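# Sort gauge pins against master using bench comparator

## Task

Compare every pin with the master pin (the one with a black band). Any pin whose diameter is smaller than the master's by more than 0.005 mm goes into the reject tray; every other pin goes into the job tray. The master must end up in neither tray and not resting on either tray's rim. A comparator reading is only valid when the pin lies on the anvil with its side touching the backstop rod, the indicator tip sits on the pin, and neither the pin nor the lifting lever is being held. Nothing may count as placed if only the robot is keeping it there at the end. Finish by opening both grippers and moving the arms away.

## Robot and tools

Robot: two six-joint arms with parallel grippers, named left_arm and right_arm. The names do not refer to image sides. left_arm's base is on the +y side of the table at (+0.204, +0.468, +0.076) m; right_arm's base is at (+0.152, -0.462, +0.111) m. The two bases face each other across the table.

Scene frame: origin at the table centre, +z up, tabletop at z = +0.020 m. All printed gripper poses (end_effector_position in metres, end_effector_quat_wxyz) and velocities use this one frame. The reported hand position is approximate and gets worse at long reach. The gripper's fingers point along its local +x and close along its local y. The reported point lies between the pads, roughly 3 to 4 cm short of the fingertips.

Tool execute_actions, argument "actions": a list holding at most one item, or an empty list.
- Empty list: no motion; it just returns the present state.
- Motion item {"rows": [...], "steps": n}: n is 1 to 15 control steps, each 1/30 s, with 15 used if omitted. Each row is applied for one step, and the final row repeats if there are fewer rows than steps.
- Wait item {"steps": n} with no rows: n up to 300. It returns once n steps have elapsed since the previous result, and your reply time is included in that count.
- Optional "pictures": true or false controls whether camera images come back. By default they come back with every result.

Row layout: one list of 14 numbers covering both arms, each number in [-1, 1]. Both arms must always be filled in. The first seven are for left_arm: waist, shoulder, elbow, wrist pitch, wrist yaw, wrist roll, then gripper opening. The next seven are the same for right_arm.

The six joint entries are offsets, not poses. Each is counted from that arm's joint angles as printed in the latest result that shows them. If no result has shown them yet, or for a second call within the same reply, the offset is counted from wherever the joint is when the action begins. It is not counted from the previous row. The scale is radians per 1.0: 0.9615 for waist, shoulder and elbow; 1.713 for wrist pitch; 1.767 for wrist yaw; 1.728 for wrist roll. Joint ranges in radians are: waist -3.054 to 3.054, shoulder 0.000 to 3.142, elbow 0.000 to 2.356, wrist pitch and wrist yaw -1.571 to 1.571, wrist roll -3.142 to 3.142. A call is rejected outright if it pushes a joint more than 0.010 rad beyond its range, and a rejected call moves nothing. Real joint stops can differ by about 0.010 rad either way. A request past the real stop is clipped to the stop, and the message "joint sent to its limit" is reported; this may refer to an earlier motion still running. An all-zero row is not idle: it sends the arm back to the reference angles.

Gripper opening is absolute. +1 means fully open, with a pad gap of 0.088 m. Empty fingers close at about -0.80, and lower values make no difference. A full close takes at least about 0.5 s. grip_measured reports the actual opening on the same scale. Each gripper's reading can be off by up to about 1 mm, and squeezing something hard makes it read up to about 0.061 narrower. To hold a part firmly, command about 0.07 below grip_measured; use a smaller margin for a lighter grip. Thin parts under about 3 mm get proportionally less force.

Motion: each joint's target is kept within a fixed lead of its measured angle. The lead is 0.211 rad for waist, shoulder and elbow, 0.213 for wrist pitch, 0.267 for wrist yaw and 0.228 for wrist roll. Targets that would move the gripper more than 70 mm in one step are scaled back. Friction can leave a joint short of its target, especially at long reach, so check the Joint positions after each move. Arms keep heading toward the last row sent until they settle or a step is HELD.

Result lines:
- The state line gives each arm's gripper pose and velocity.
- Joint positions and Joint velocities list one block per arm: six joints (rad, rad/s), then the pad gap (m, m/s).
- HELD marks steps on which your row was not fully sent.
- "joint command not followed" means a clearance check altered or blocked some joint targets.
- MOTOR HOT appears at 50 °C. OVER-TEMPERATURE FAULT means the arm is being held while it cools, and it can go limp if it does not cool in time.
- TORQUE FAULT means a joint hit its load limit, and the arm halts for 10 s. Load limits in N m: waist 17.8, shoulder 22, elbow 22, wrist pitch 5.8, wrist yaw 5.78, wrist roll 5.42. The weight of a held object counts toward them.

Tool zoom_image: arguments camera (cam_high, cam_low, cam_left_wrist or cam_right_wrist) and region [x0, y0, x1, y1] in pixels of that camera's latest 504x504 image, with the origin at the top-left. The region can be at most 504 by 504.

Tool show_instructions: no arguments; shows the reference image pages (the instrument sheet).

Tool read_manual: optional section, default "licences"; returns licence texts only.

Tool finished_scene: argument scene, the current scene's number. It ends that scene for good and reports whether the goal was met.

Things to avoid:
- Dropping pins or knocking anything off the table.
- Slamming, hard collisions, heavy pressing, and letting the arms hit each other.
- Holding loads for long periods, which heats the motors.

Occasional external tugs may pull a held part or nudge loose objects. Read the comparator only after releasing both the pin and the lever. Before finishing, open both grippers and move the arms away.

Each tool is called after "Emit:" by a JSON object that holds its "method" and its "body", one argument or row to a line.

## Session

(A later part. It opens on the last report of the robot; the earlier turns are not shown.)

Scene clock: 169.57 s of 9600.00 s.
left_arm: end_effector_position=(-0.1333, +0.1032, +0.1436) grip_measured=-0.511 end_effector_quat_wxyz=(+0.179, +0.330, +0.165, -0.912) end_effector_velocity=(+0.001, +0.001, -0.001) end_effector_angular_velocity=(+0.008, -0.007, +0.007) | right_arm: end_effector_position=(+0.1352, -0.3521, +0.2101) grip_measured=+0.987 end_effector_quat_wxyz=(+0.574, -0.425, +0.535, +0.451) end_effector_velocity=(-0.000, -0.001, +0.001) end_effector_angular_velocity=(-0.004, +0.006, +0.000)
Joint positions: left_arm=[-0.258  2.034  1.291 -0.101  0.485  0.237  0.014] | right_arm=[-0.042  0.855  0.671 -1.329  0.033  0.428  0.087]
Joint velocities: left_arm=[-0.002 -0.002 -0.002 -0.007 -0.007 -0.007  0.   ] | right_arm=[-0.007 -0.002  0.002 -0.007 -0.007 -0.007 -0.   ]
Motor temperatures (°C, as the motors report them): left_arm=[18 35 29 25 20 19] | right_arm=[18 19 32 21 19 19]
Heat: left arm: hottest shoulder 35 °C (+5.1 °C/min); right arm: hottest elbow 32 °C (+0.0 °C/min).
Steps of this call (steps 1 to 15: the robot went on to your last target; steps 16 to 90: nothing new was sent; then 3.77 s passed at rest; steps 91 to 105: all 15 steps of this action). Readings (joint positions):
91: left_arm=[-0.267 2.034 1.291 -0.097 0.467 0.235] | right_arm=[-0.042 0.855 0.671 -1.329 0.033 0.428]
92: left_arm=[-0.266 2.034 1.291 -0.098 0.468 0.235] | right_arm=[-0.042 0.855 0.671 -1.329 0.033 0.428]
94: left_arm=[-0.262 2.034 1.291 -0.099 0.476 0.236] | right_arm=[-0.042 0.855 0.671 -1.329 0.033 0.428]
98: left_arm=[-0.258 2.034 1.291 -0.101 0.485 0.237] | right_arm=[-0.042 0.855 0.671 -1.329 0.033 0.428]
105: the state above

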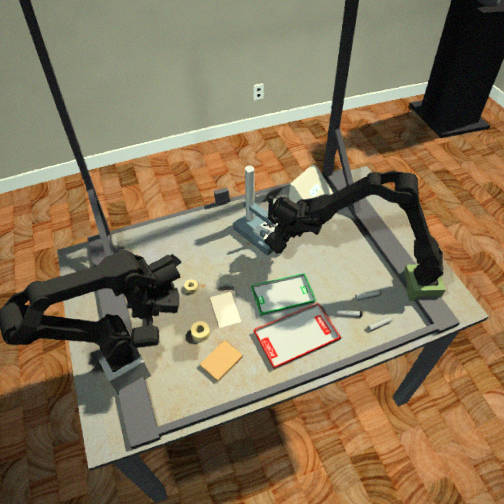

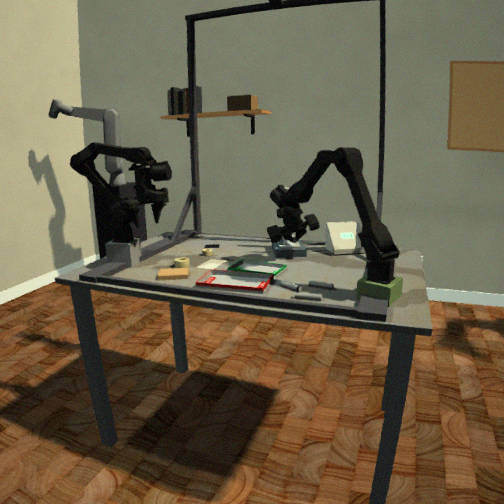

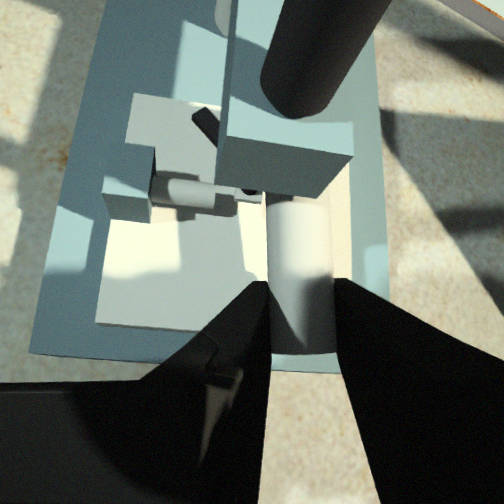

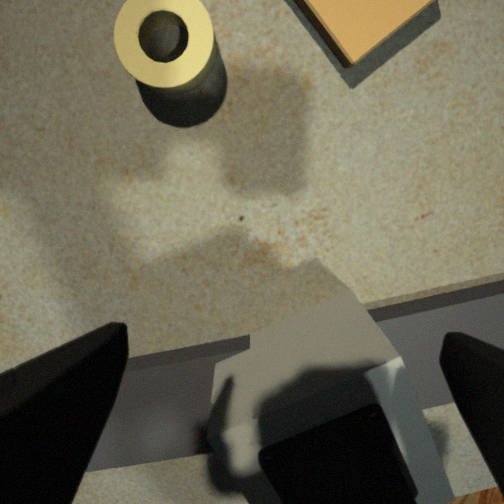

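Emit:
{"method": "execute_actions", "body": {
  "actions": [
    {"rows":[[-0.025,0.003,-0.004,0.006,-0.02,0,-0.62,0,0,0,0,0,0,1],[-0.025,0.007,-0.01,0.014,-0.023,0,-0.62,0,0,0,0,0,0,1]],"steps":15}
  ]
}}

Emit:
{"method": "execute_actions", "body": {
  "actions": [
    {"rows":[[0.02,0,0,0,0,0,-0.62,0,0,0,0,0,0,1],[0.03,0,0,0,0,0,-0.62,0,0,0,0,0,0,1],[0.04,0,0,0,-0.005,0,-0.62,0,0,0,0,0,0,1],[0.055,0,0,0,-0.01,0,-0.62,0,0,0,0,0,0,1],[0.07,0,0,0,-0.015,0,-0.62,0,0,0,0,0,0,1]],"steps":15}
  ]
}}

Scene clock: 176.40 s of 9600.00 s.
left_arm: end_effector_position=(-0.1384, +0.1045, +0.1426) grip_measured=-0.511 end_effector_quat_wxyz=(+0.187, +0.334, +0.152, -0.911) end_effector_velocity=(-0.001, +0.003, -0.001) end_effector_angular_velocity=(+0.018, -0.003, +0.012) | right_arm: end_effector_position=(+0.1352, -0.3521, +0.2101) grip_measured=+0.987 end_effector_quat_wxyz=(+0.574, -0.425, +0.535, +0.451) end_effector_velocity=(-0.003, -0.003, -0.001) end_effector_angular_velocity=(-0.012, +0.019, +0.026)
Joint positions: left_arm=[-0.278  2.034  1.287 -0.083  0.447  0.237  0.014] | right_arm=[-0.042  0.855  0.671 -1.329  0.033  0.428  0.087]
Joint velocities: left_arm=[-0.007 -0.002 -0.002 -0.007 -0.007 -0.022 -0.   ] | right_arm=[ 0.002 -0.002 -0.002 -0.007 -0.022 -0.022 -0.   ]
Motor temperatures (°C, as the motors report them): left_arm=[18 35 29 26 20 19] | right_arm=[18 19 32 21 19 19]
Heat: left arm: hottest shoulder 35 °C (+4.1 °C/min); right arm: hottest elbow 32 °C (+0.0 °C/min).
Steps of this call (steps 1 to 15: the robot went on to your last target; steps 16 to 90: nothing new was sent; then 3.33 s passed at rest; steps 91 to 105: all 15 steps of this action). Readings (joint positions):
91: left_arm=[-0.262 2.034 1.290 -0.101 0.480 0.237] | right_arm=[-0.042 0.855 0.671 -1.329 0.033 0.428]
92: left_arm=[-0.268 2.034 1.289 -0.099 0.465 0.237] | right_arm=[-0.042 0.855 0.671 -1.329 0.033 0.428]
94: left_arm=[-0.276 2.034 1.288 -0.089 0.450 0.237] | right_arm=[-0.042 0.855 0.671 -1.329 0.033 0.428]
98: left_arm=[-0.278 2.034 1.288 -0.084 0.447 0.237] | right_arm=[-0.042 0.855 0.671 -1.329 0.033 0.428]
105: the state above

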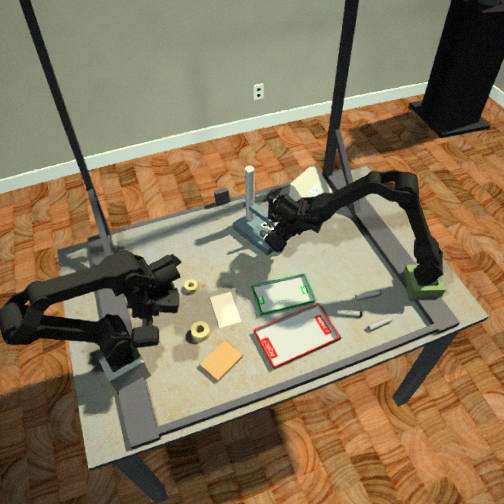

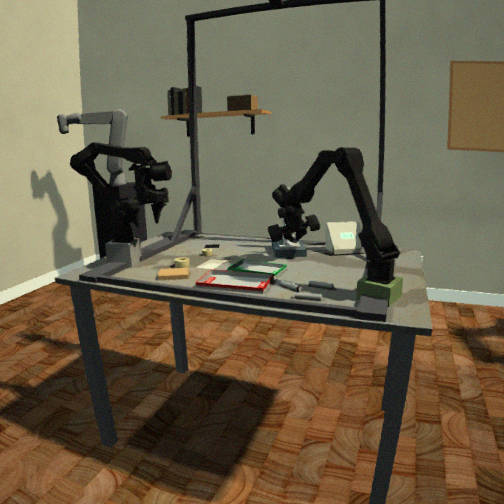

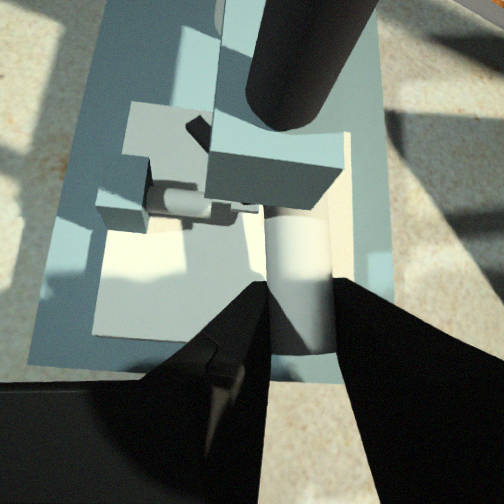

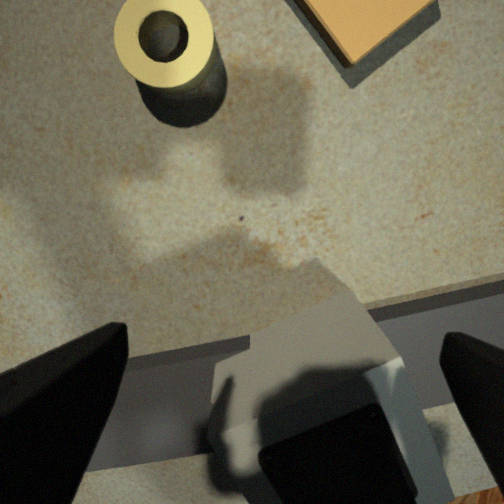

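Scene clock: 176.90 s of 9600.00 s.
left_arm: end_effector_position=(-0.1350, +0.1029, +0.1429) grip_measured=-0.511 end_effector_quat_wxyz=(+0.184, +0.331, +0.157, -0.912) end_effector_velocity=(+0.002, +0.003, -0.003) end_effector_angular_velocity=(+0.041, -0.009, +0.027) | right_arm: end_effector_position=(+0.1352, -0.3521, +0.2101) grip_measured=+0.987 end_effector_quat_wxyz=(+0.574, -0.425, +0.535, +0.451) end_effector_velocity=(-0.002, -0.007, -0.002) end_effector_angular_velocity=(-0.031, +0.016, +0.006)
Joint positions: left_arm=[-0.265  2.034  1.287 -0.088  0.467  0.241  0.014] | right_arm=[-0.042  0.855  0.671 -1.329  0.033  0.428  0.087]
Joint velocities: left_arm=[-0.002 -0.002 -0.002 -0.022 -0.007 -0.037 -0.   ] | right_arm=[-0.002 -0.002 -0.007 -0.022 -0.022 -0.007 -0.   ]
Motor temperatures (°C, as the motors report them): left_arm=[18 35 29 26 20 19] | right_arm=[18 19 32 21 19 19]
Heat: left arm: hottest shoulder 35 °C (+4.0 °C/min); right arm: hottest elbow 32 °C (+0.0 °C/min).
Steps of this call (steps 1 to 15: all 15 steps of this action). Readings (joint positions):
1: left_arm=[-0.278 2.034 1.287 -0.083 0.447 0.237] | right_arm=[-0.042 0.855 0.671 -1.329 0.033 0.428]
2: left_arm=[-0.275 2.034 1.287 -0.083 0.450 0.237] | right_arm=[-0.042 0.855 0.671 -1.329 0.033 0.428]
4: left_arm=[-0.271 2.034 1.287 -0.084 0.458 0.237] | right_arm=[-0.042 0.855 0.671 -1.329 0.033 0.428]
8: left_arm=[-0.265 2.034 1.287 -0.088 0.467 0.240] | right_arm=[-0.042 0.855 0.671 -1.329 0.033 0.428]
15: the state above

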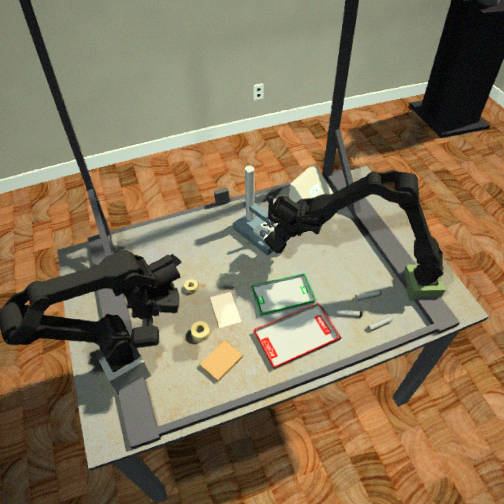

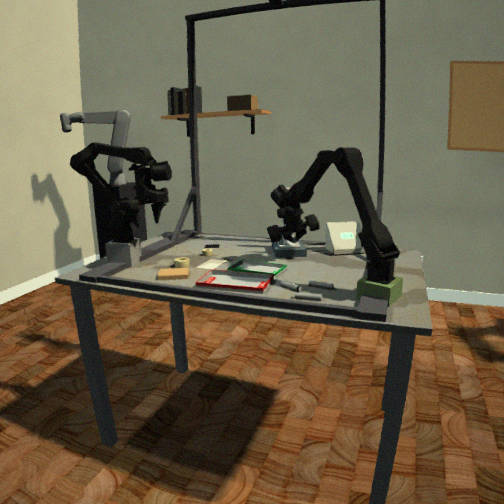

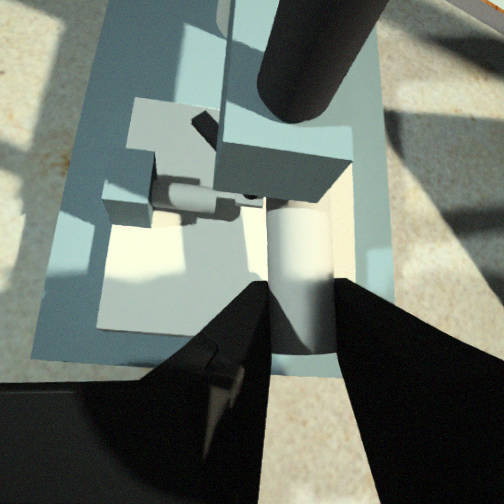

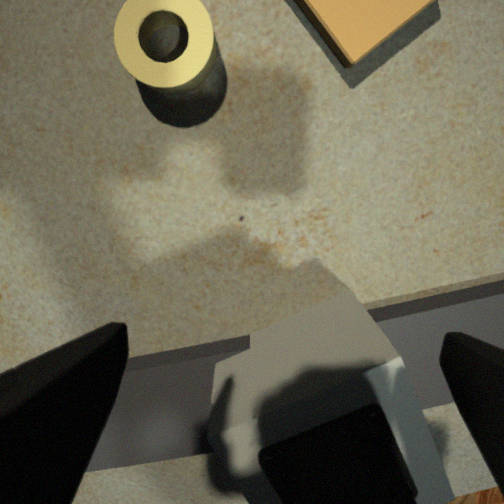

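Emit:
{"method": "execute_actions", "body": {
  "actions": [
    {"rows":[[-0.015,0,0,0,-0.018,0,-0.5,0,0,0,0,0,0,1],[-0.015,0,0,0,-0.018,0,-0.4,0,0,0,0,0,0,1],[-0.015,0,0,0,-0.018,0,-0.3,0,0,0,0,0,0,1]],"steps":15}
  ]
}}

Emit:
{"method": "execute_actions", "body": {
  "actions": [
    {"rows":[[0,0.004,-0.006,0.02,0,0,-0.3,0,0,0,0,0,0,1],[0,0.008,-0.012,0.035,0,0,-0.3,0,0,0,0,0,0,1]],"steps":12}
  ]
}}

Scene clock: 184.17 s of 9600.00 s.
left_arm: end_effector_position=(-0.1373, +0.1042, +0.1415) grip_measured=-0.304 end_effector_quat_wxyz=(+0.190, +0.338, +0.151, -0.909) end_effector_velocity=(-0.001, +0.003, -0.000) end_effector_angular_velocity=(+0.014, +0.002, -0.002) | right_arm: end_effector_position=(+0.1352, -0.3521, +0.2101) grip_measured=+0.987 end_effector_quat_wxyz=(+0.574, -0.425, +0.535, +0.451) end_effector_velocity=(-0.002, -0.006, -0.001) end_effector_angular_velocity=(-0.026, +0.017, +0.006)
Joint positions: left_arm=[-0.278  2.034  1.287 -0.089  0.439  0.241  0.024] | right_arm=[-0.042  0.855  0.671 -1.329  0.033  0.428  0.087]
Joint velocities: left_arm=[-0.002 -0.002 -0.002 -0.007  0.007 -0.007  0.001] | right_arm=[-0.002 -0.002 -0.002 -0.022 -0.022 -0.007 -0.   ]
Motor temperatures (°C, as the motors report them): left_arm=[19 35 29 26 20 19] | right_arm=[18 19 32 21 19 19]
Heat: left arm: hottest shoulder 35 °C (+4.0 °C/min); right arm: hottest elbow 32 °C (+0.0 °C/min).
Steps of this call (steps 1 to 15: the robot went on to your last target; steps 16 to 90: nothing new was sent; then 3.77 s passed at rest; steps 91 to 105: all 15 steps of this action). Readings (joint positions):
91: left_arm=[-0.269 2.034 1.287 -0.089 0.463 0.241] | right_arm=[-0.042 0.855 0.671 -1.329 0.033 0.428]
92: left_arm=[-0.274 2.034 1.287 -0.089 0.451 0.241] | right_arm=[-0.042 0.855 0.671 -1.329 0.033 0.428]
94: left_arm=[-0.278 2.034 1.287 -0.089 0.440 0.241] | right_arm=[-0.042 0.855 0.671 -1.329 0.033 0.428]
98: left_arm=[-0.278 2.034 1.287 -0.089 0.439 0.241] | right_arm=[-0.042 0.855 0.671 -1.329 0.033 0.428]
105: the state above

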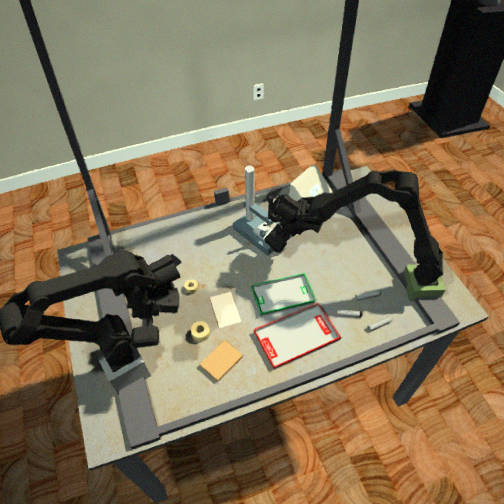

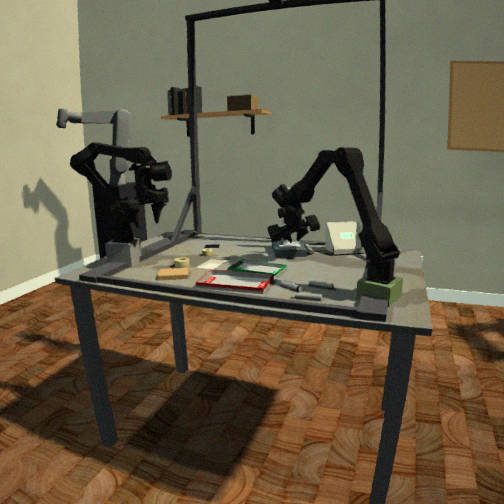

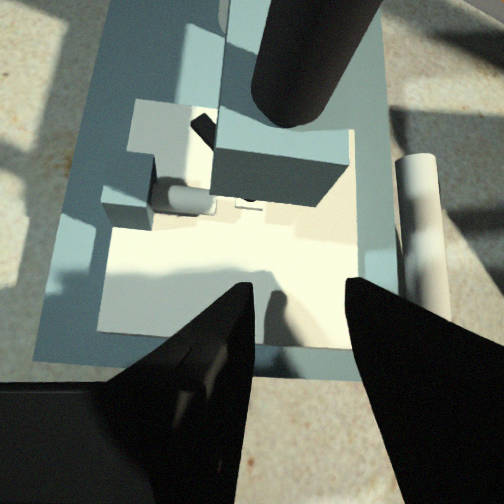

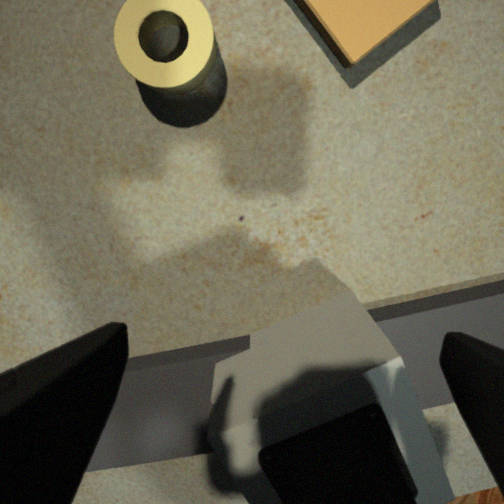

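Scene clock: 184.57 s of 9600.00 s.
left_arm: end_effector_position=(-0.1417, +0.0982, +0.1482) grip_measured=-0.302 end_effector_quat_wxyz=(+0.195, +0.319, +0.134, -0.918) end_effector_velocity=(-0.007, -0.006, +0.009) end_effector_angular_velocity=(-0.062, +0.032, -0.007) | right_arm: end_effector_position=(+0.1352, -0.3521, +0.2101) grip_measured=+0.987 end_effector_quat_wxyz=(+0.574, -0.425, +0.535, +0.451) end_effector_velocity=(-0.001, +0.002, +0.001) end_effector_angular_velocity=(+0.010, +0.009, +0.005)
Joint positions: left_arm=[-0.278  2.034  1.284 -0.032  0.439  0.241  0.024] | right_arm=[-0.042  0.855  0.671 -1.329  0.033  0.428  0.087]
Joint velocities: left_arm=[-0.007 -0.002 -0.002  0.066 -0.007  0.007  0.   ] | right_arm=[-0.002 -0.002  0.002  0.007 -0.007 -0.007 -0.   ]
Motor temperatures (°C, as the motors report them): left_arm=[19 35 29 26 20 19] | right_arm=[18 19 32 21 19 19]
Heat: left arm: hottest shoulder 35 °C (+3.0 °C/min); right arm: hottest elbow 32 °C (+0.0 °C/min).
Steps of this call (steps 1 to 12: all 12 steps of this action). Readings (joint positions):
1: left_arm=[-0.278 2.034 1.287 -0.084 0.439 0.241] | right_arm=[-0.042 0.855 0.671 -1.329 0.033 0.428]
2: left_arm=[-0.278 2.034 1.286 -0.069 0.439 0.241] | right_arm=[-0.042 0.855 0.671 -1.329 0.033 0.428]
4: left_arm=[-0.278 2.034 1.285 -0.047 0.439 0.241] | right_arm=[-0.042 0.855 0.671 -1.329 0.033 0.428]
8: left_arm=[-0.278 2.034 1.285 -0.035 0.439 0.241] | right_arm=[-0.042 0.855 0.671 -1.329 0.033 0.428]
12: the state above

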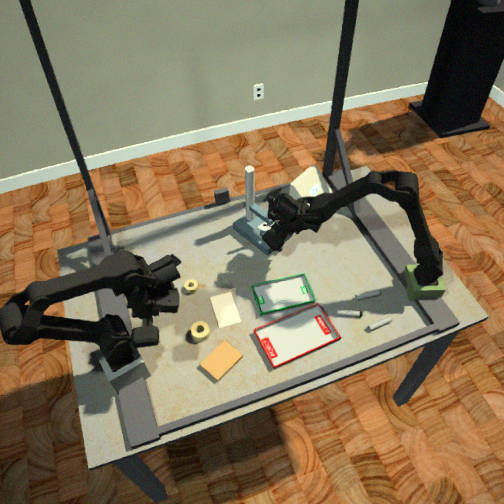

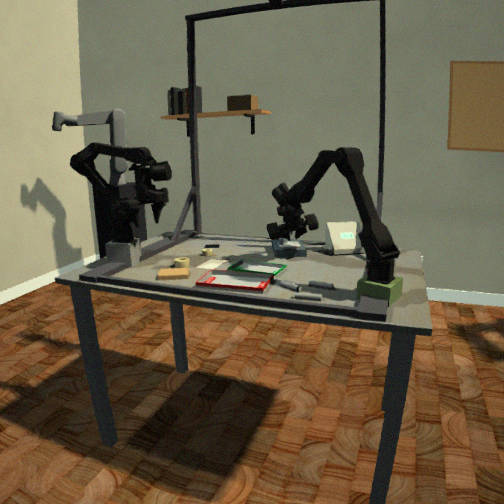

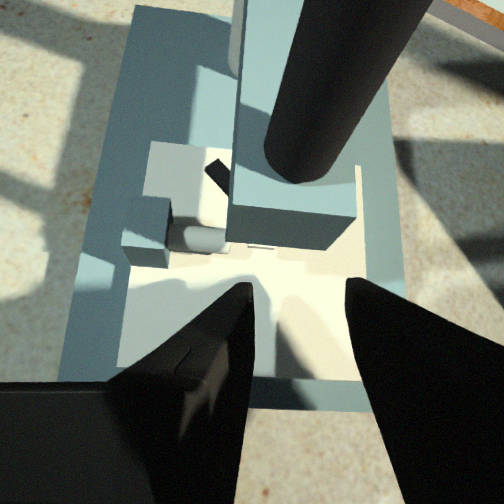

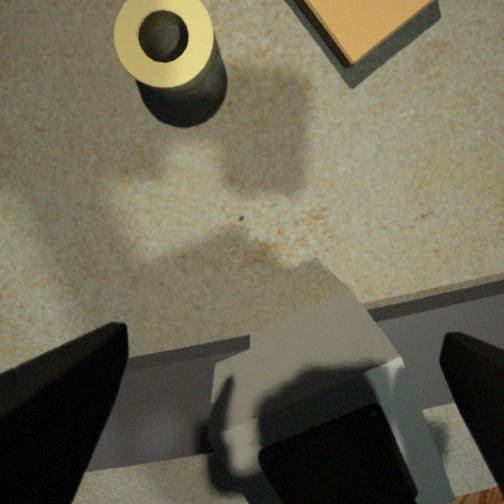

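Emit:
{"method": "execute_actions", "body": {
  "actions": [
    {"rows":[[0,-0.08,-0.04,-0.03,0,0,0.2,0,0,0,0,0,0,1],[-0.04,-0.16,-0.1,-0.05,0,0,0.2,0,0,0,0,0,0,1],[-0.09,-0.2,-0.17,-0.06,0,0,0.2,0,0,0,0,0,0,1]],"steps":15}
  ]
}}

Emit:
{"method": "execute_actions", "body": {
  "actions": [
    {"steps":10}
  ]
}}

Scene clock: 197.40 s of 9600.00 s.
left_arm: end_effector_position=(-0.1389, +0.1699, +0.1639) grip_measured=+0.196 end_effector_quat_wxyz=(+0.148, +0.350, +0.140, -0.915) end_effector_velocity=(+0.002, +0.002, -0.005) end_effector_angular_velocity=(+0.015, -0.014, +0.007) | right_arm: end_effector_position=(+0.1352, -0.3521, +0.2101) grip_measured=+0.987 end_effector_quat_wxyz=(+0.574, -0.425, +0.535, +0.451) end_effector_velocity=(-0.000, -0.002, -0.001) end_effector_angular_velocity=(-0.009, +0.005, +0.005)
Joint positions: left_arm=[-0.367  1.847  1.129 -0.134  0.439  0.241  0.049] | right_arm=[-0.042  0.855  0.671 -1.329  0.033  0.428  0.087]
Joint velocities: left_arm=[-0.002  0.002 -0.007 -0.007 -0.007 -0.007  0.001] | right_arm=[-0.002 -0.002 -0.002 -0.007 -0.007 -0.007  0.   ]
Motor temperatures (°C, as the motors report them): left_arm=[19 35 29 26 20 19] | right_arm=[18 19 32 21 19 19]
Heat: left arm: hottest shoulder 35 °C (+2.0 °C/min); right arm: hottest elbow 32 °C (+0.0 °C/min).
Steps of this call (steps 1 to 15: the robot went on to your last target; steps 16 to 90: nothing new was sent; then 9.33 s passed at rest; steps 91 to 105: all 15 steps of this action). Readings (joint positions):
91: left_arm=[-0.278 2.026 1.279 -0.036 0.439 0.241] | right_arm=[-0.042 0.855 0.671 -1.329 0.033 0.428]
92: left_arm=[-0.280 2.002 1.261 -0.055 0.437 0.241] | right_arm=[-0.042 0.855 0.671 -1.329 0.033 0.428]
94: left_arm=[-0.307 1.926 1.187 -0.109 0.434 0.241] | right_arm=[-0.042 0.855 0.671 -1.329 0.033 0.428]
98: left_arm=[-0.368 1.853 1.143 -0.123 0.439 0.241] | right_arm=[-0.042 0.855 0.671 -1.329 0.033 0.428]
105: the state above

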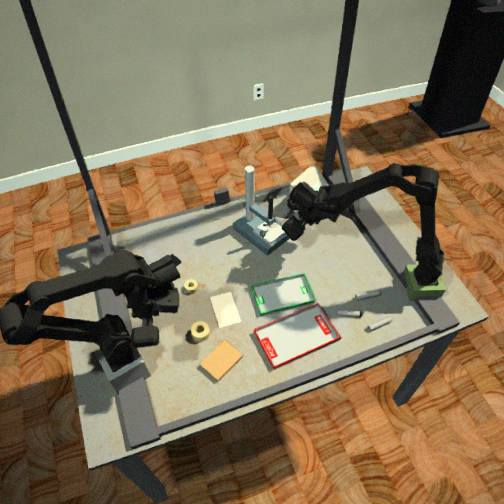

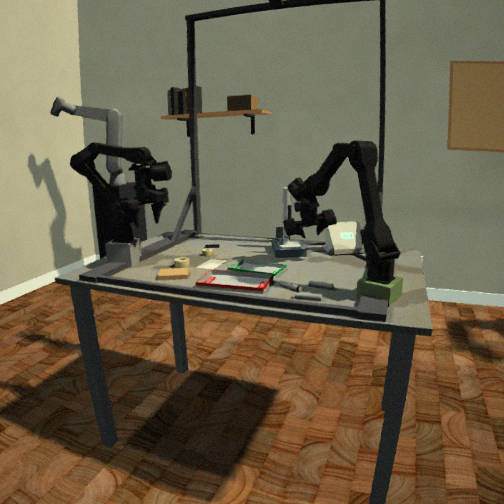

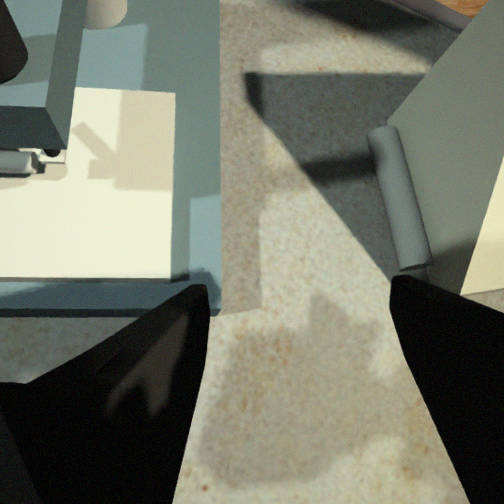

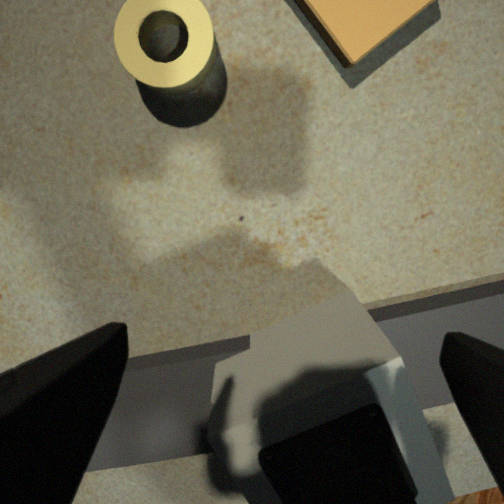

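Scene clock: 197.73 s of 9600.00 s.
left_arm: end_effector_position=(-0.1389, +0.1699, +0.1639) grip_measured=+0.198 end_effector_quat_wxyz=(+0.148, +0.350, +0.140, -0.915) end_effector_velocity=(-0.001, +0.002, +0.002) end_effector_angular_velocity=(+0.003, +0.010, -0.002) | right_arm: end_effector_position=(+0.1352, -0.3521, +0.2101) grip_measured=+0.987 end_effector_quat_wxyz=(+0.574, -0.425, +0.535, +0.451) end_effector_velocity=(-0.001, -0.000, -0.001) end_effector_angular_velocity=(+0.006, +0.008, +0.005)
Joint positions: left_arm=[-0.367  1.847  1.129 -0.134  0.439  0.241  0.049] | right_arm=[-0.042  0.855  0.671 -1.329  0.033  0.428  0.087]
Joint velocities: left_arm=[-0.002 -0.007 -0.007  0.007  0.007 -0.007 -0.   ] | right_arm=[-0.002 -0.007 -0.007  0.007 -0.007 -0.007  0.   ]
Motor temperatures (°C, as the motors report them): left_arm=[19 35 29 26 20 19] | right_arm=[18 19 32 21 19 19]
Heat: left arm: hottest shoulder 35 °C (+2.0 °C/min); right arm: hottest elbow 32 °C (+0.0 °C/min).
Steps of this call (steps 1 to 10: the robot went on to your last target). Readings (joint positions):
1: left_arm=[-0.367 1.847 1.129 -0.134 0.439 0.241] | right_arm=[-0.042 0.855 0.671 -1.329 0.033 0.428]
2: left_arm=[-0.367 1.847 1.129 -0.134 0.439 0.241] | right_arm=[-0.042 0.855 0.671 -1.329 0.033 0.428]
4: left_arm=[-0.367 1.847 1.129 -0.134 0.439 0.241] | right_arm=[-0.042 0.855 0.671 -1.329 0.033 0.428]
8: left_arm=[-0.367 1.847 1.129 -0.134 0.439 0.241] | right_arm=[-0.042 0.855 0.671 -1.329 0.033 0.428]
10: the state above

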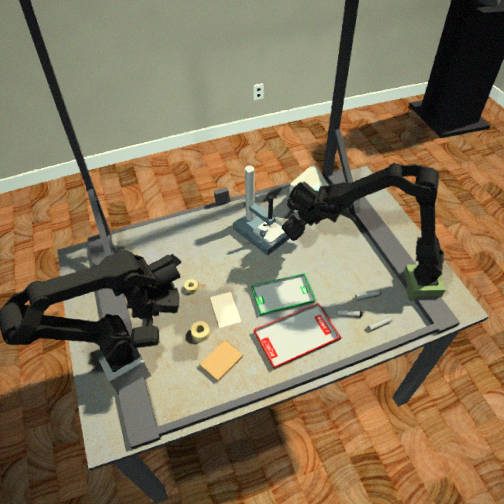

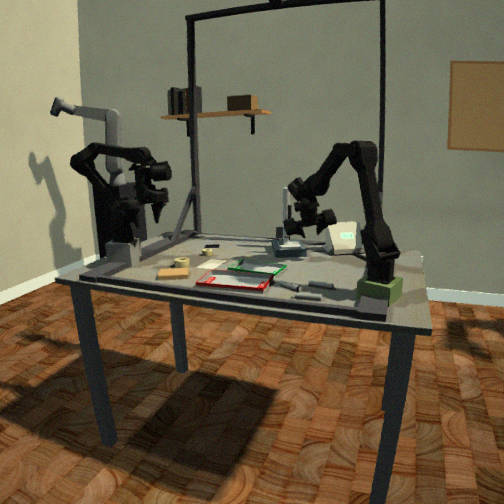

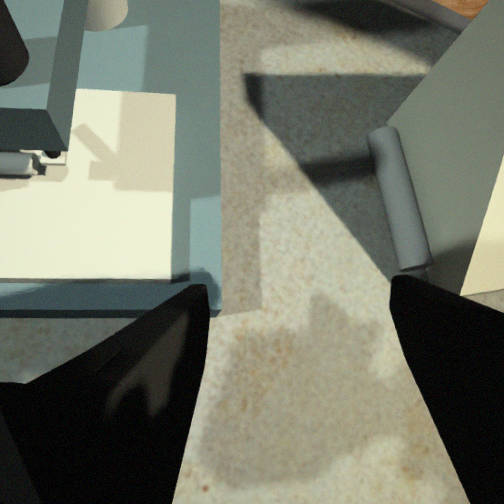

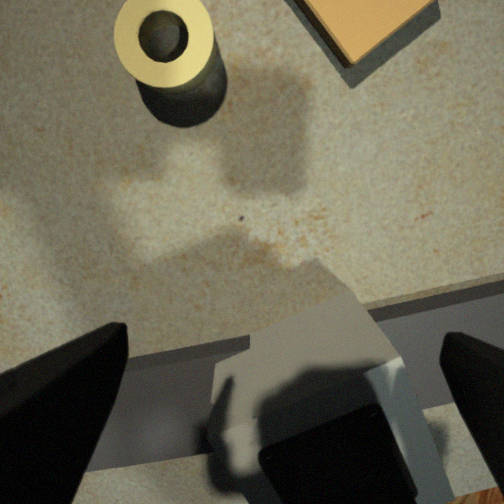

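Emit:
{"method": "execute_actions", "body": {
  "actions": [
    {"rows":[[-0.237,0.1,0.25,-0.1,-0.248,-0.14,-0.9,0,0,0,0,0,0,1]],"steps":15}
  ]
}}

Emit:
{"method": "execute_actions", "body": {
  "actions": [
    {"rows":[[0,0.15,0.25,-0.04,0,0,-0.9,0,0,0,0,0,0,1],[0,0.3,0.45,-0.08,0,0,-0.9,0,0,0,0,0,0,1],[0,0.3,0.45,-0.08,0,0,-0.9,0,0,0,0,0,0,1],[0,0.4,0.55,-0.11,0,0,-0.9,0,0,0,0,0,0,1],[0,0.4,0.55,-0.11,0,0,-0.9,0,0,0,0,0,0,1],[0,0.5,0.6,-0.13,0,0,-0.9,0,0,0,0,0,0,1]],"steps":15}
  ]
}}

Emit:
{"method": "execute_actions", "body": {
  "actions": [
    {"steps":20}
  ]
}}

Scene clock: 234.13 s of 9600.00 s.
left_arm: end_effector_position=(-0.1944, +0.1799, +0.1771) grip_measured=-0.802 end_effector_quat_wxyz=(+0.276, +0.402, +0.130, -0.863) end_effector_velocity=(+0.003, -0.001, -0.001) end_effector_angular_velocity=(+0.010, -0.002, +0.040) | right_arm: end_effector_position=(+0.1352, -0.3521, +0.2101) grip_measured=+0.987 end_effector_quat_wxyz=(+0.574, -0.425, +0.535, +0.451) end_effector_velocity=(-0.002, -0.004, -0.002) end_effector_angular_velocity=(-0.016, +0.019, +0.006)
Joint positions: left_arm=[-0.595  1.933  1.362 -0.302  0.008  0.005  0.   ] | right_arm=[-0.042  0.855  0.671 -1.329  0.033  0.428  0.087]
Joint velocities: left_arm=[-0.002 -0.002 -0.002 -0.007 -0.022 -0.037  0.   ] | right_arm=[-0.002 -0.002 -0.007 -0.007 -0.022 -0.007 -0.   ]
Motor temperatures (°C, as the motors report them): left_arm=[18 35 28 25 20 19] | right_arm=[18 19 32 21 19 19]
Heat: left arm: hottest shoulder 35 °C (+0.0 °C/min); right arm: hottest elbow 32 °C (+0.0 °C/min).
Steps of this call (steps 1 to 15: the robot went on to your last target; steps 16 to 90: nothing new was sent; then 32.90 s passed at rest; steps 91 to 105: all 15 steps of this action). Readings (joint positions):
91: left_arm=[-0.386 1.860 1.163 -0.188 0.371 0.189] | right_arm=[-0.042 0.855 0.671 -1.329 0.033 0.428]
92: left_arm=[-0.428 1.881 1.213 -0.229 0.283 0.127] | right_arm=[-0.042 0.855 0.671 -1.329 0.033 0.428]
94: left_arm=[-0.525 1.923 1.301 -0.255 0.142 0.061] | right_arm=[-0.042 0.855 0.671 -1.329 0.033 0.428]
98: left_arm=[-0.608 1.929 1.357 -0.290 0.041 0.017] | right_arm=[-0.042 0.855 0.671 -1.329 0.033 0.428]
105: the state above

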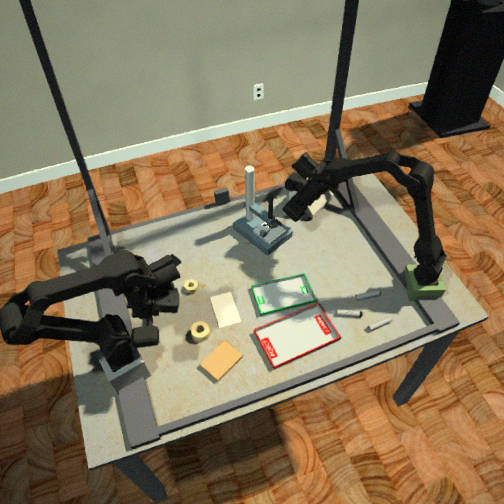

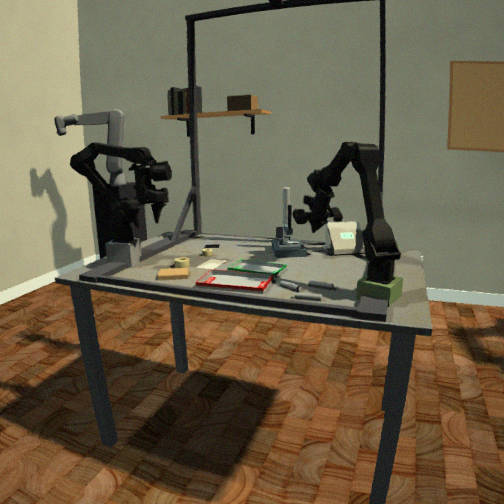

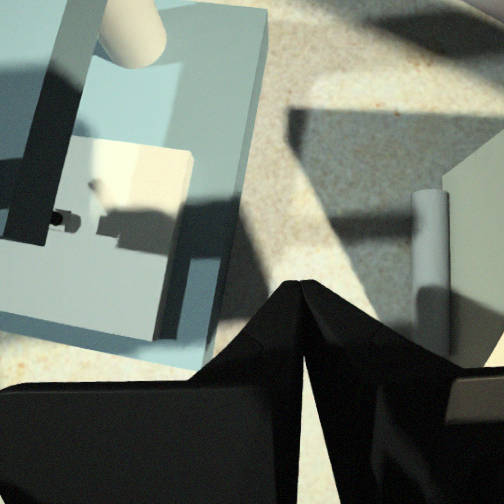

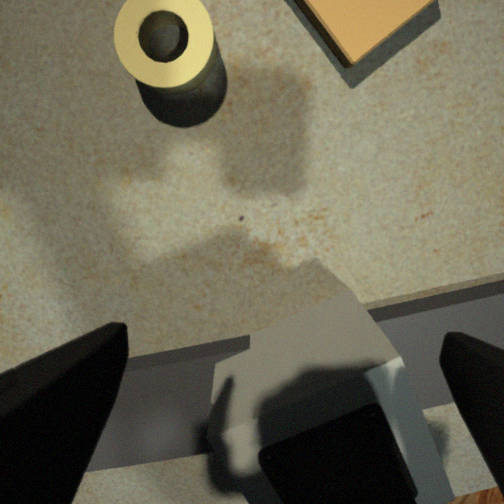

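Scene clock: 234.63 s of 9600.00 s.
left_arm: end_effector_position=(-0.2161, +0.1527, +0.1108) grip_measured=-0.802 end_effector_quat_wxyz=(+0.286, +0.534, +0.203, -0.770) end_effector_velocity=(+0.002, +0.002, -0.001) end_effector_angular_velocity=(+0.030, -0.048, +0.007) | right_arm: end_effector_position=(+0.1352, -0.3521, +0.2101) grip_measured=+0.987 end_effector_quat_wxyz=(+0.574, -0.425, +0.535, +0.451) end_effector_velocity=(+0.002, -0.002, -0.000) end_effector_angular_velocity=(-0.001, -0.008, +0.004)
Joint positions: left_arm=[-0.586  2.34   1.885 -0.762 -0.02  -0.075  0.   ] | right_arm=[-0.042  0.855  0.671 -1.329  0.033  0.428  0.087]
Joint velocities: left_arm=[-0.002  0.037  0.076 -0.095 -0.007 -0.007  0.   ] | right_arm=[-0.002 -0.007 -0.002 -0.007  0.007 -0.007 -0.   ]
Motor temperatures (°C, as the motors report them): left_arm=[18 35 29 26 20 19] | right_arm=[18 19 32 21 19 19]
Heat: left arm: hottest shoulder 35 °C (+0.0 °C/min); right arm: hottest elbow 32 °C (+0.0 °C/min).
Steps of this call (steps 1 to 15: all 15 steps of this action). Readings (joint positions):
1: left_arm=[-0.595 1.958 1.401 -0.344 0.008 0.005] | right_arm=[-0.042 0.855 0.671 -1.329 0.033 0.428]
2: left_arm=[-0.595 2.004 1.462 -0.363 0.008 0.005] | right_arm=[-0.042 0.855 0.671 -1.329 0.033 0.428]
4: left_arm=[-0.597 2.113 1.605 -0.430 -0.014 -0.024] | right_arm=[-0.042 0.855 0.671 -1.329 0.033 0.428]
8: left_arm=[-0.595 2.268 1.800 -0.658 -0.047 -0.076] | right_arm=[-0.042 0.855 0.671 -1.329 0.033 0.428]
15: the state above

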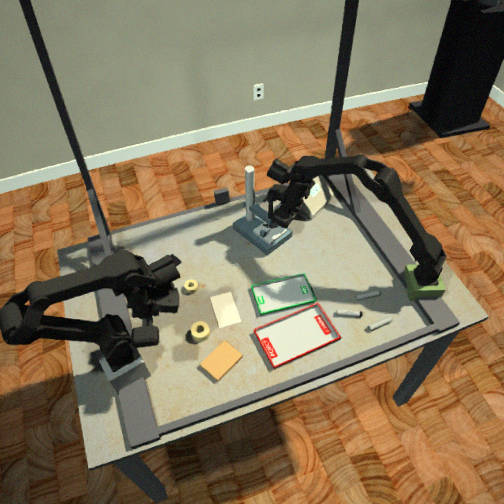

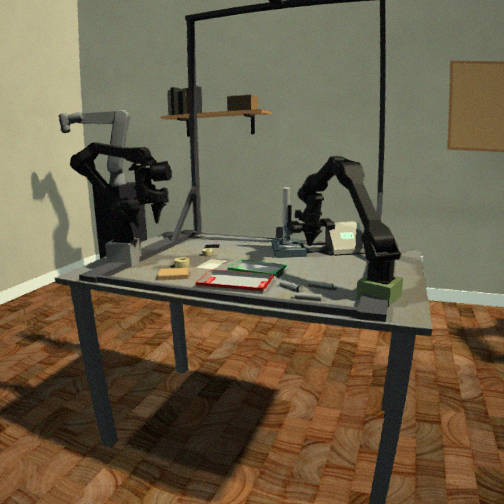

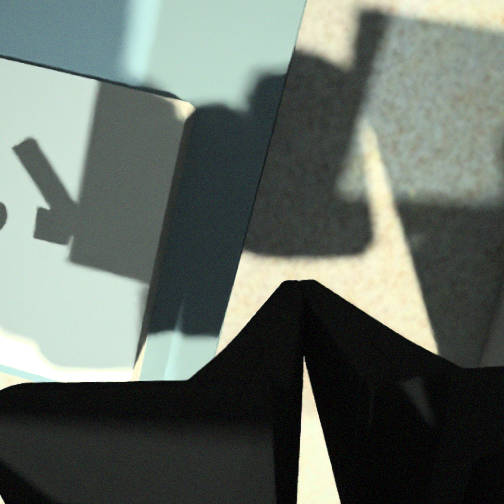

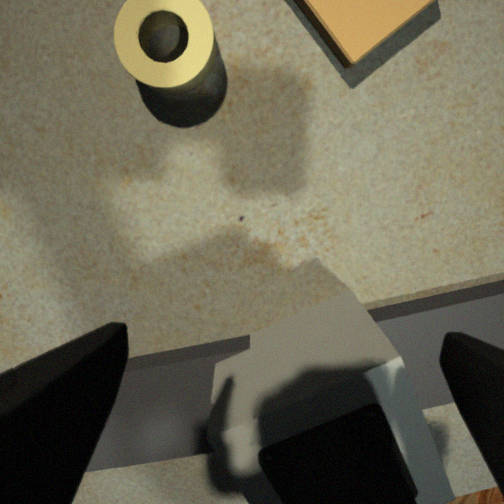

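Scene clock: 235.30 s of 9600.00 s.
left_arm: end_effector_position=(-0.2160, +0.1528, +0.1108) grip_measured=-0.802 end_effector_quat_wxyz=(+0.285, +0.536, +0.203, -0.769) end_effector_velocity=(+0.003, -0.001, +0.002) end_effector_angular_velocity=(-0.009, -0.009, +0.026) | right_arm: end_effector_position=(+0.1352, -0.3521, +0.2101) grip_measured=+0.987 end_effector_quat_wxyz=(+0.574, -0.425, +0.535, +0.451) end_effector_velocity=(+0.002, +0.001, -0.000) end_effector_angular_velocity=(+0.008, -0.006, -0.000)
Joint positions: left_arm=[-0.586  2.343  1.892 -0.77  -0.02  -0.075  0.   ] | right_arm=[-0.042  0.855  0.671 -1.329  0.033  0.428  0.087]
Joint velocities: left_arm=[-0.002 -0.007 -0.002 -0.007 -0.022 -0.022  0.   ] | right_arm=[-0.007 -0.002 -0.002  0.007  0.007 -0.007 -0.   ]
Motor temperatures (°C, as the motors report them): left_arm=[18 35 29 27 20 19] | right_arm=[18 19 32 21 19 19]
Heat: left arm: hottest shoulder 35 °C (+0.0 °C/min); right arm: hottest elbow 32 °C (+0.0 °C/min).
Steps of this call (steps 1 to 15: the robot went on to your last target; steps 16 to 20: nothing new was sent). Readings (joint positions):
1: left_arm=[-0.586 2.340 1.888 -0.764 -0.020 -0.075] | right_arm=[-0.042 0.855 0.671 -1.329 0.033 0.428]
2: left_arm=[-0.586 2.341 1.889 -0.766 -0.020 -0.075] | right_arm=[-0.042 0.855 0.671 -1.329 0.033 0.428]
4: left_arm=[-0.586 2.342 1.890 -0.768 -0.020 -0.075] | right_arm=[-0.042 0.855 0.671 -1.329 0.033 0.428]
8: left_arm=[-0.586 2.342 1.892 -0.770 -0.020 -0.075] | right_arm=[-0.042 0.855 0.671 -1.329 0.033 0.428]
20: the state above
All arms were judged still, so your last target was given up. Only a new action makes them travel on or press farther. Fingers that are still opening or closing keep moving.

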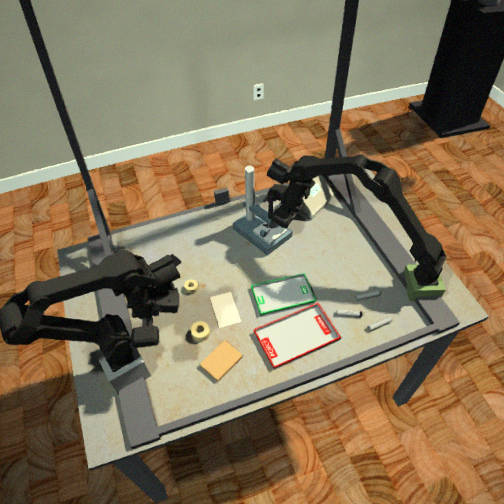

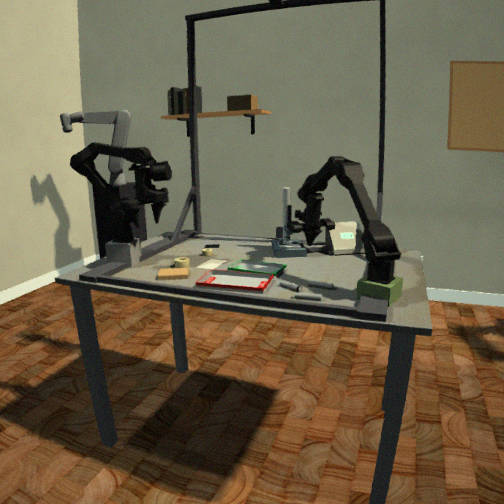

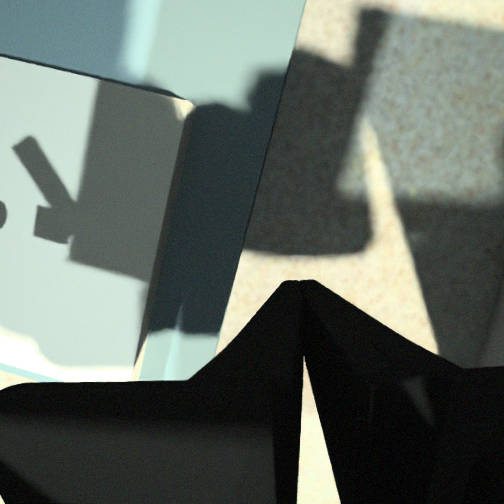

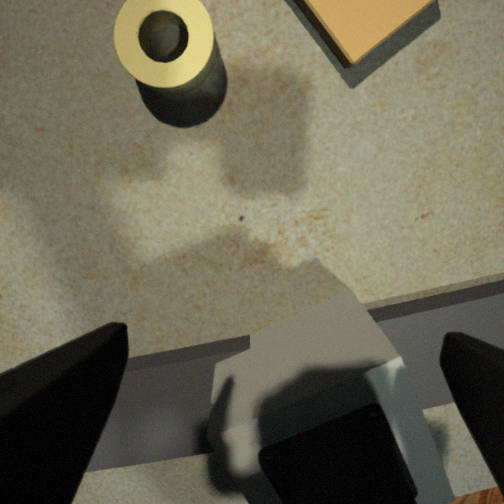

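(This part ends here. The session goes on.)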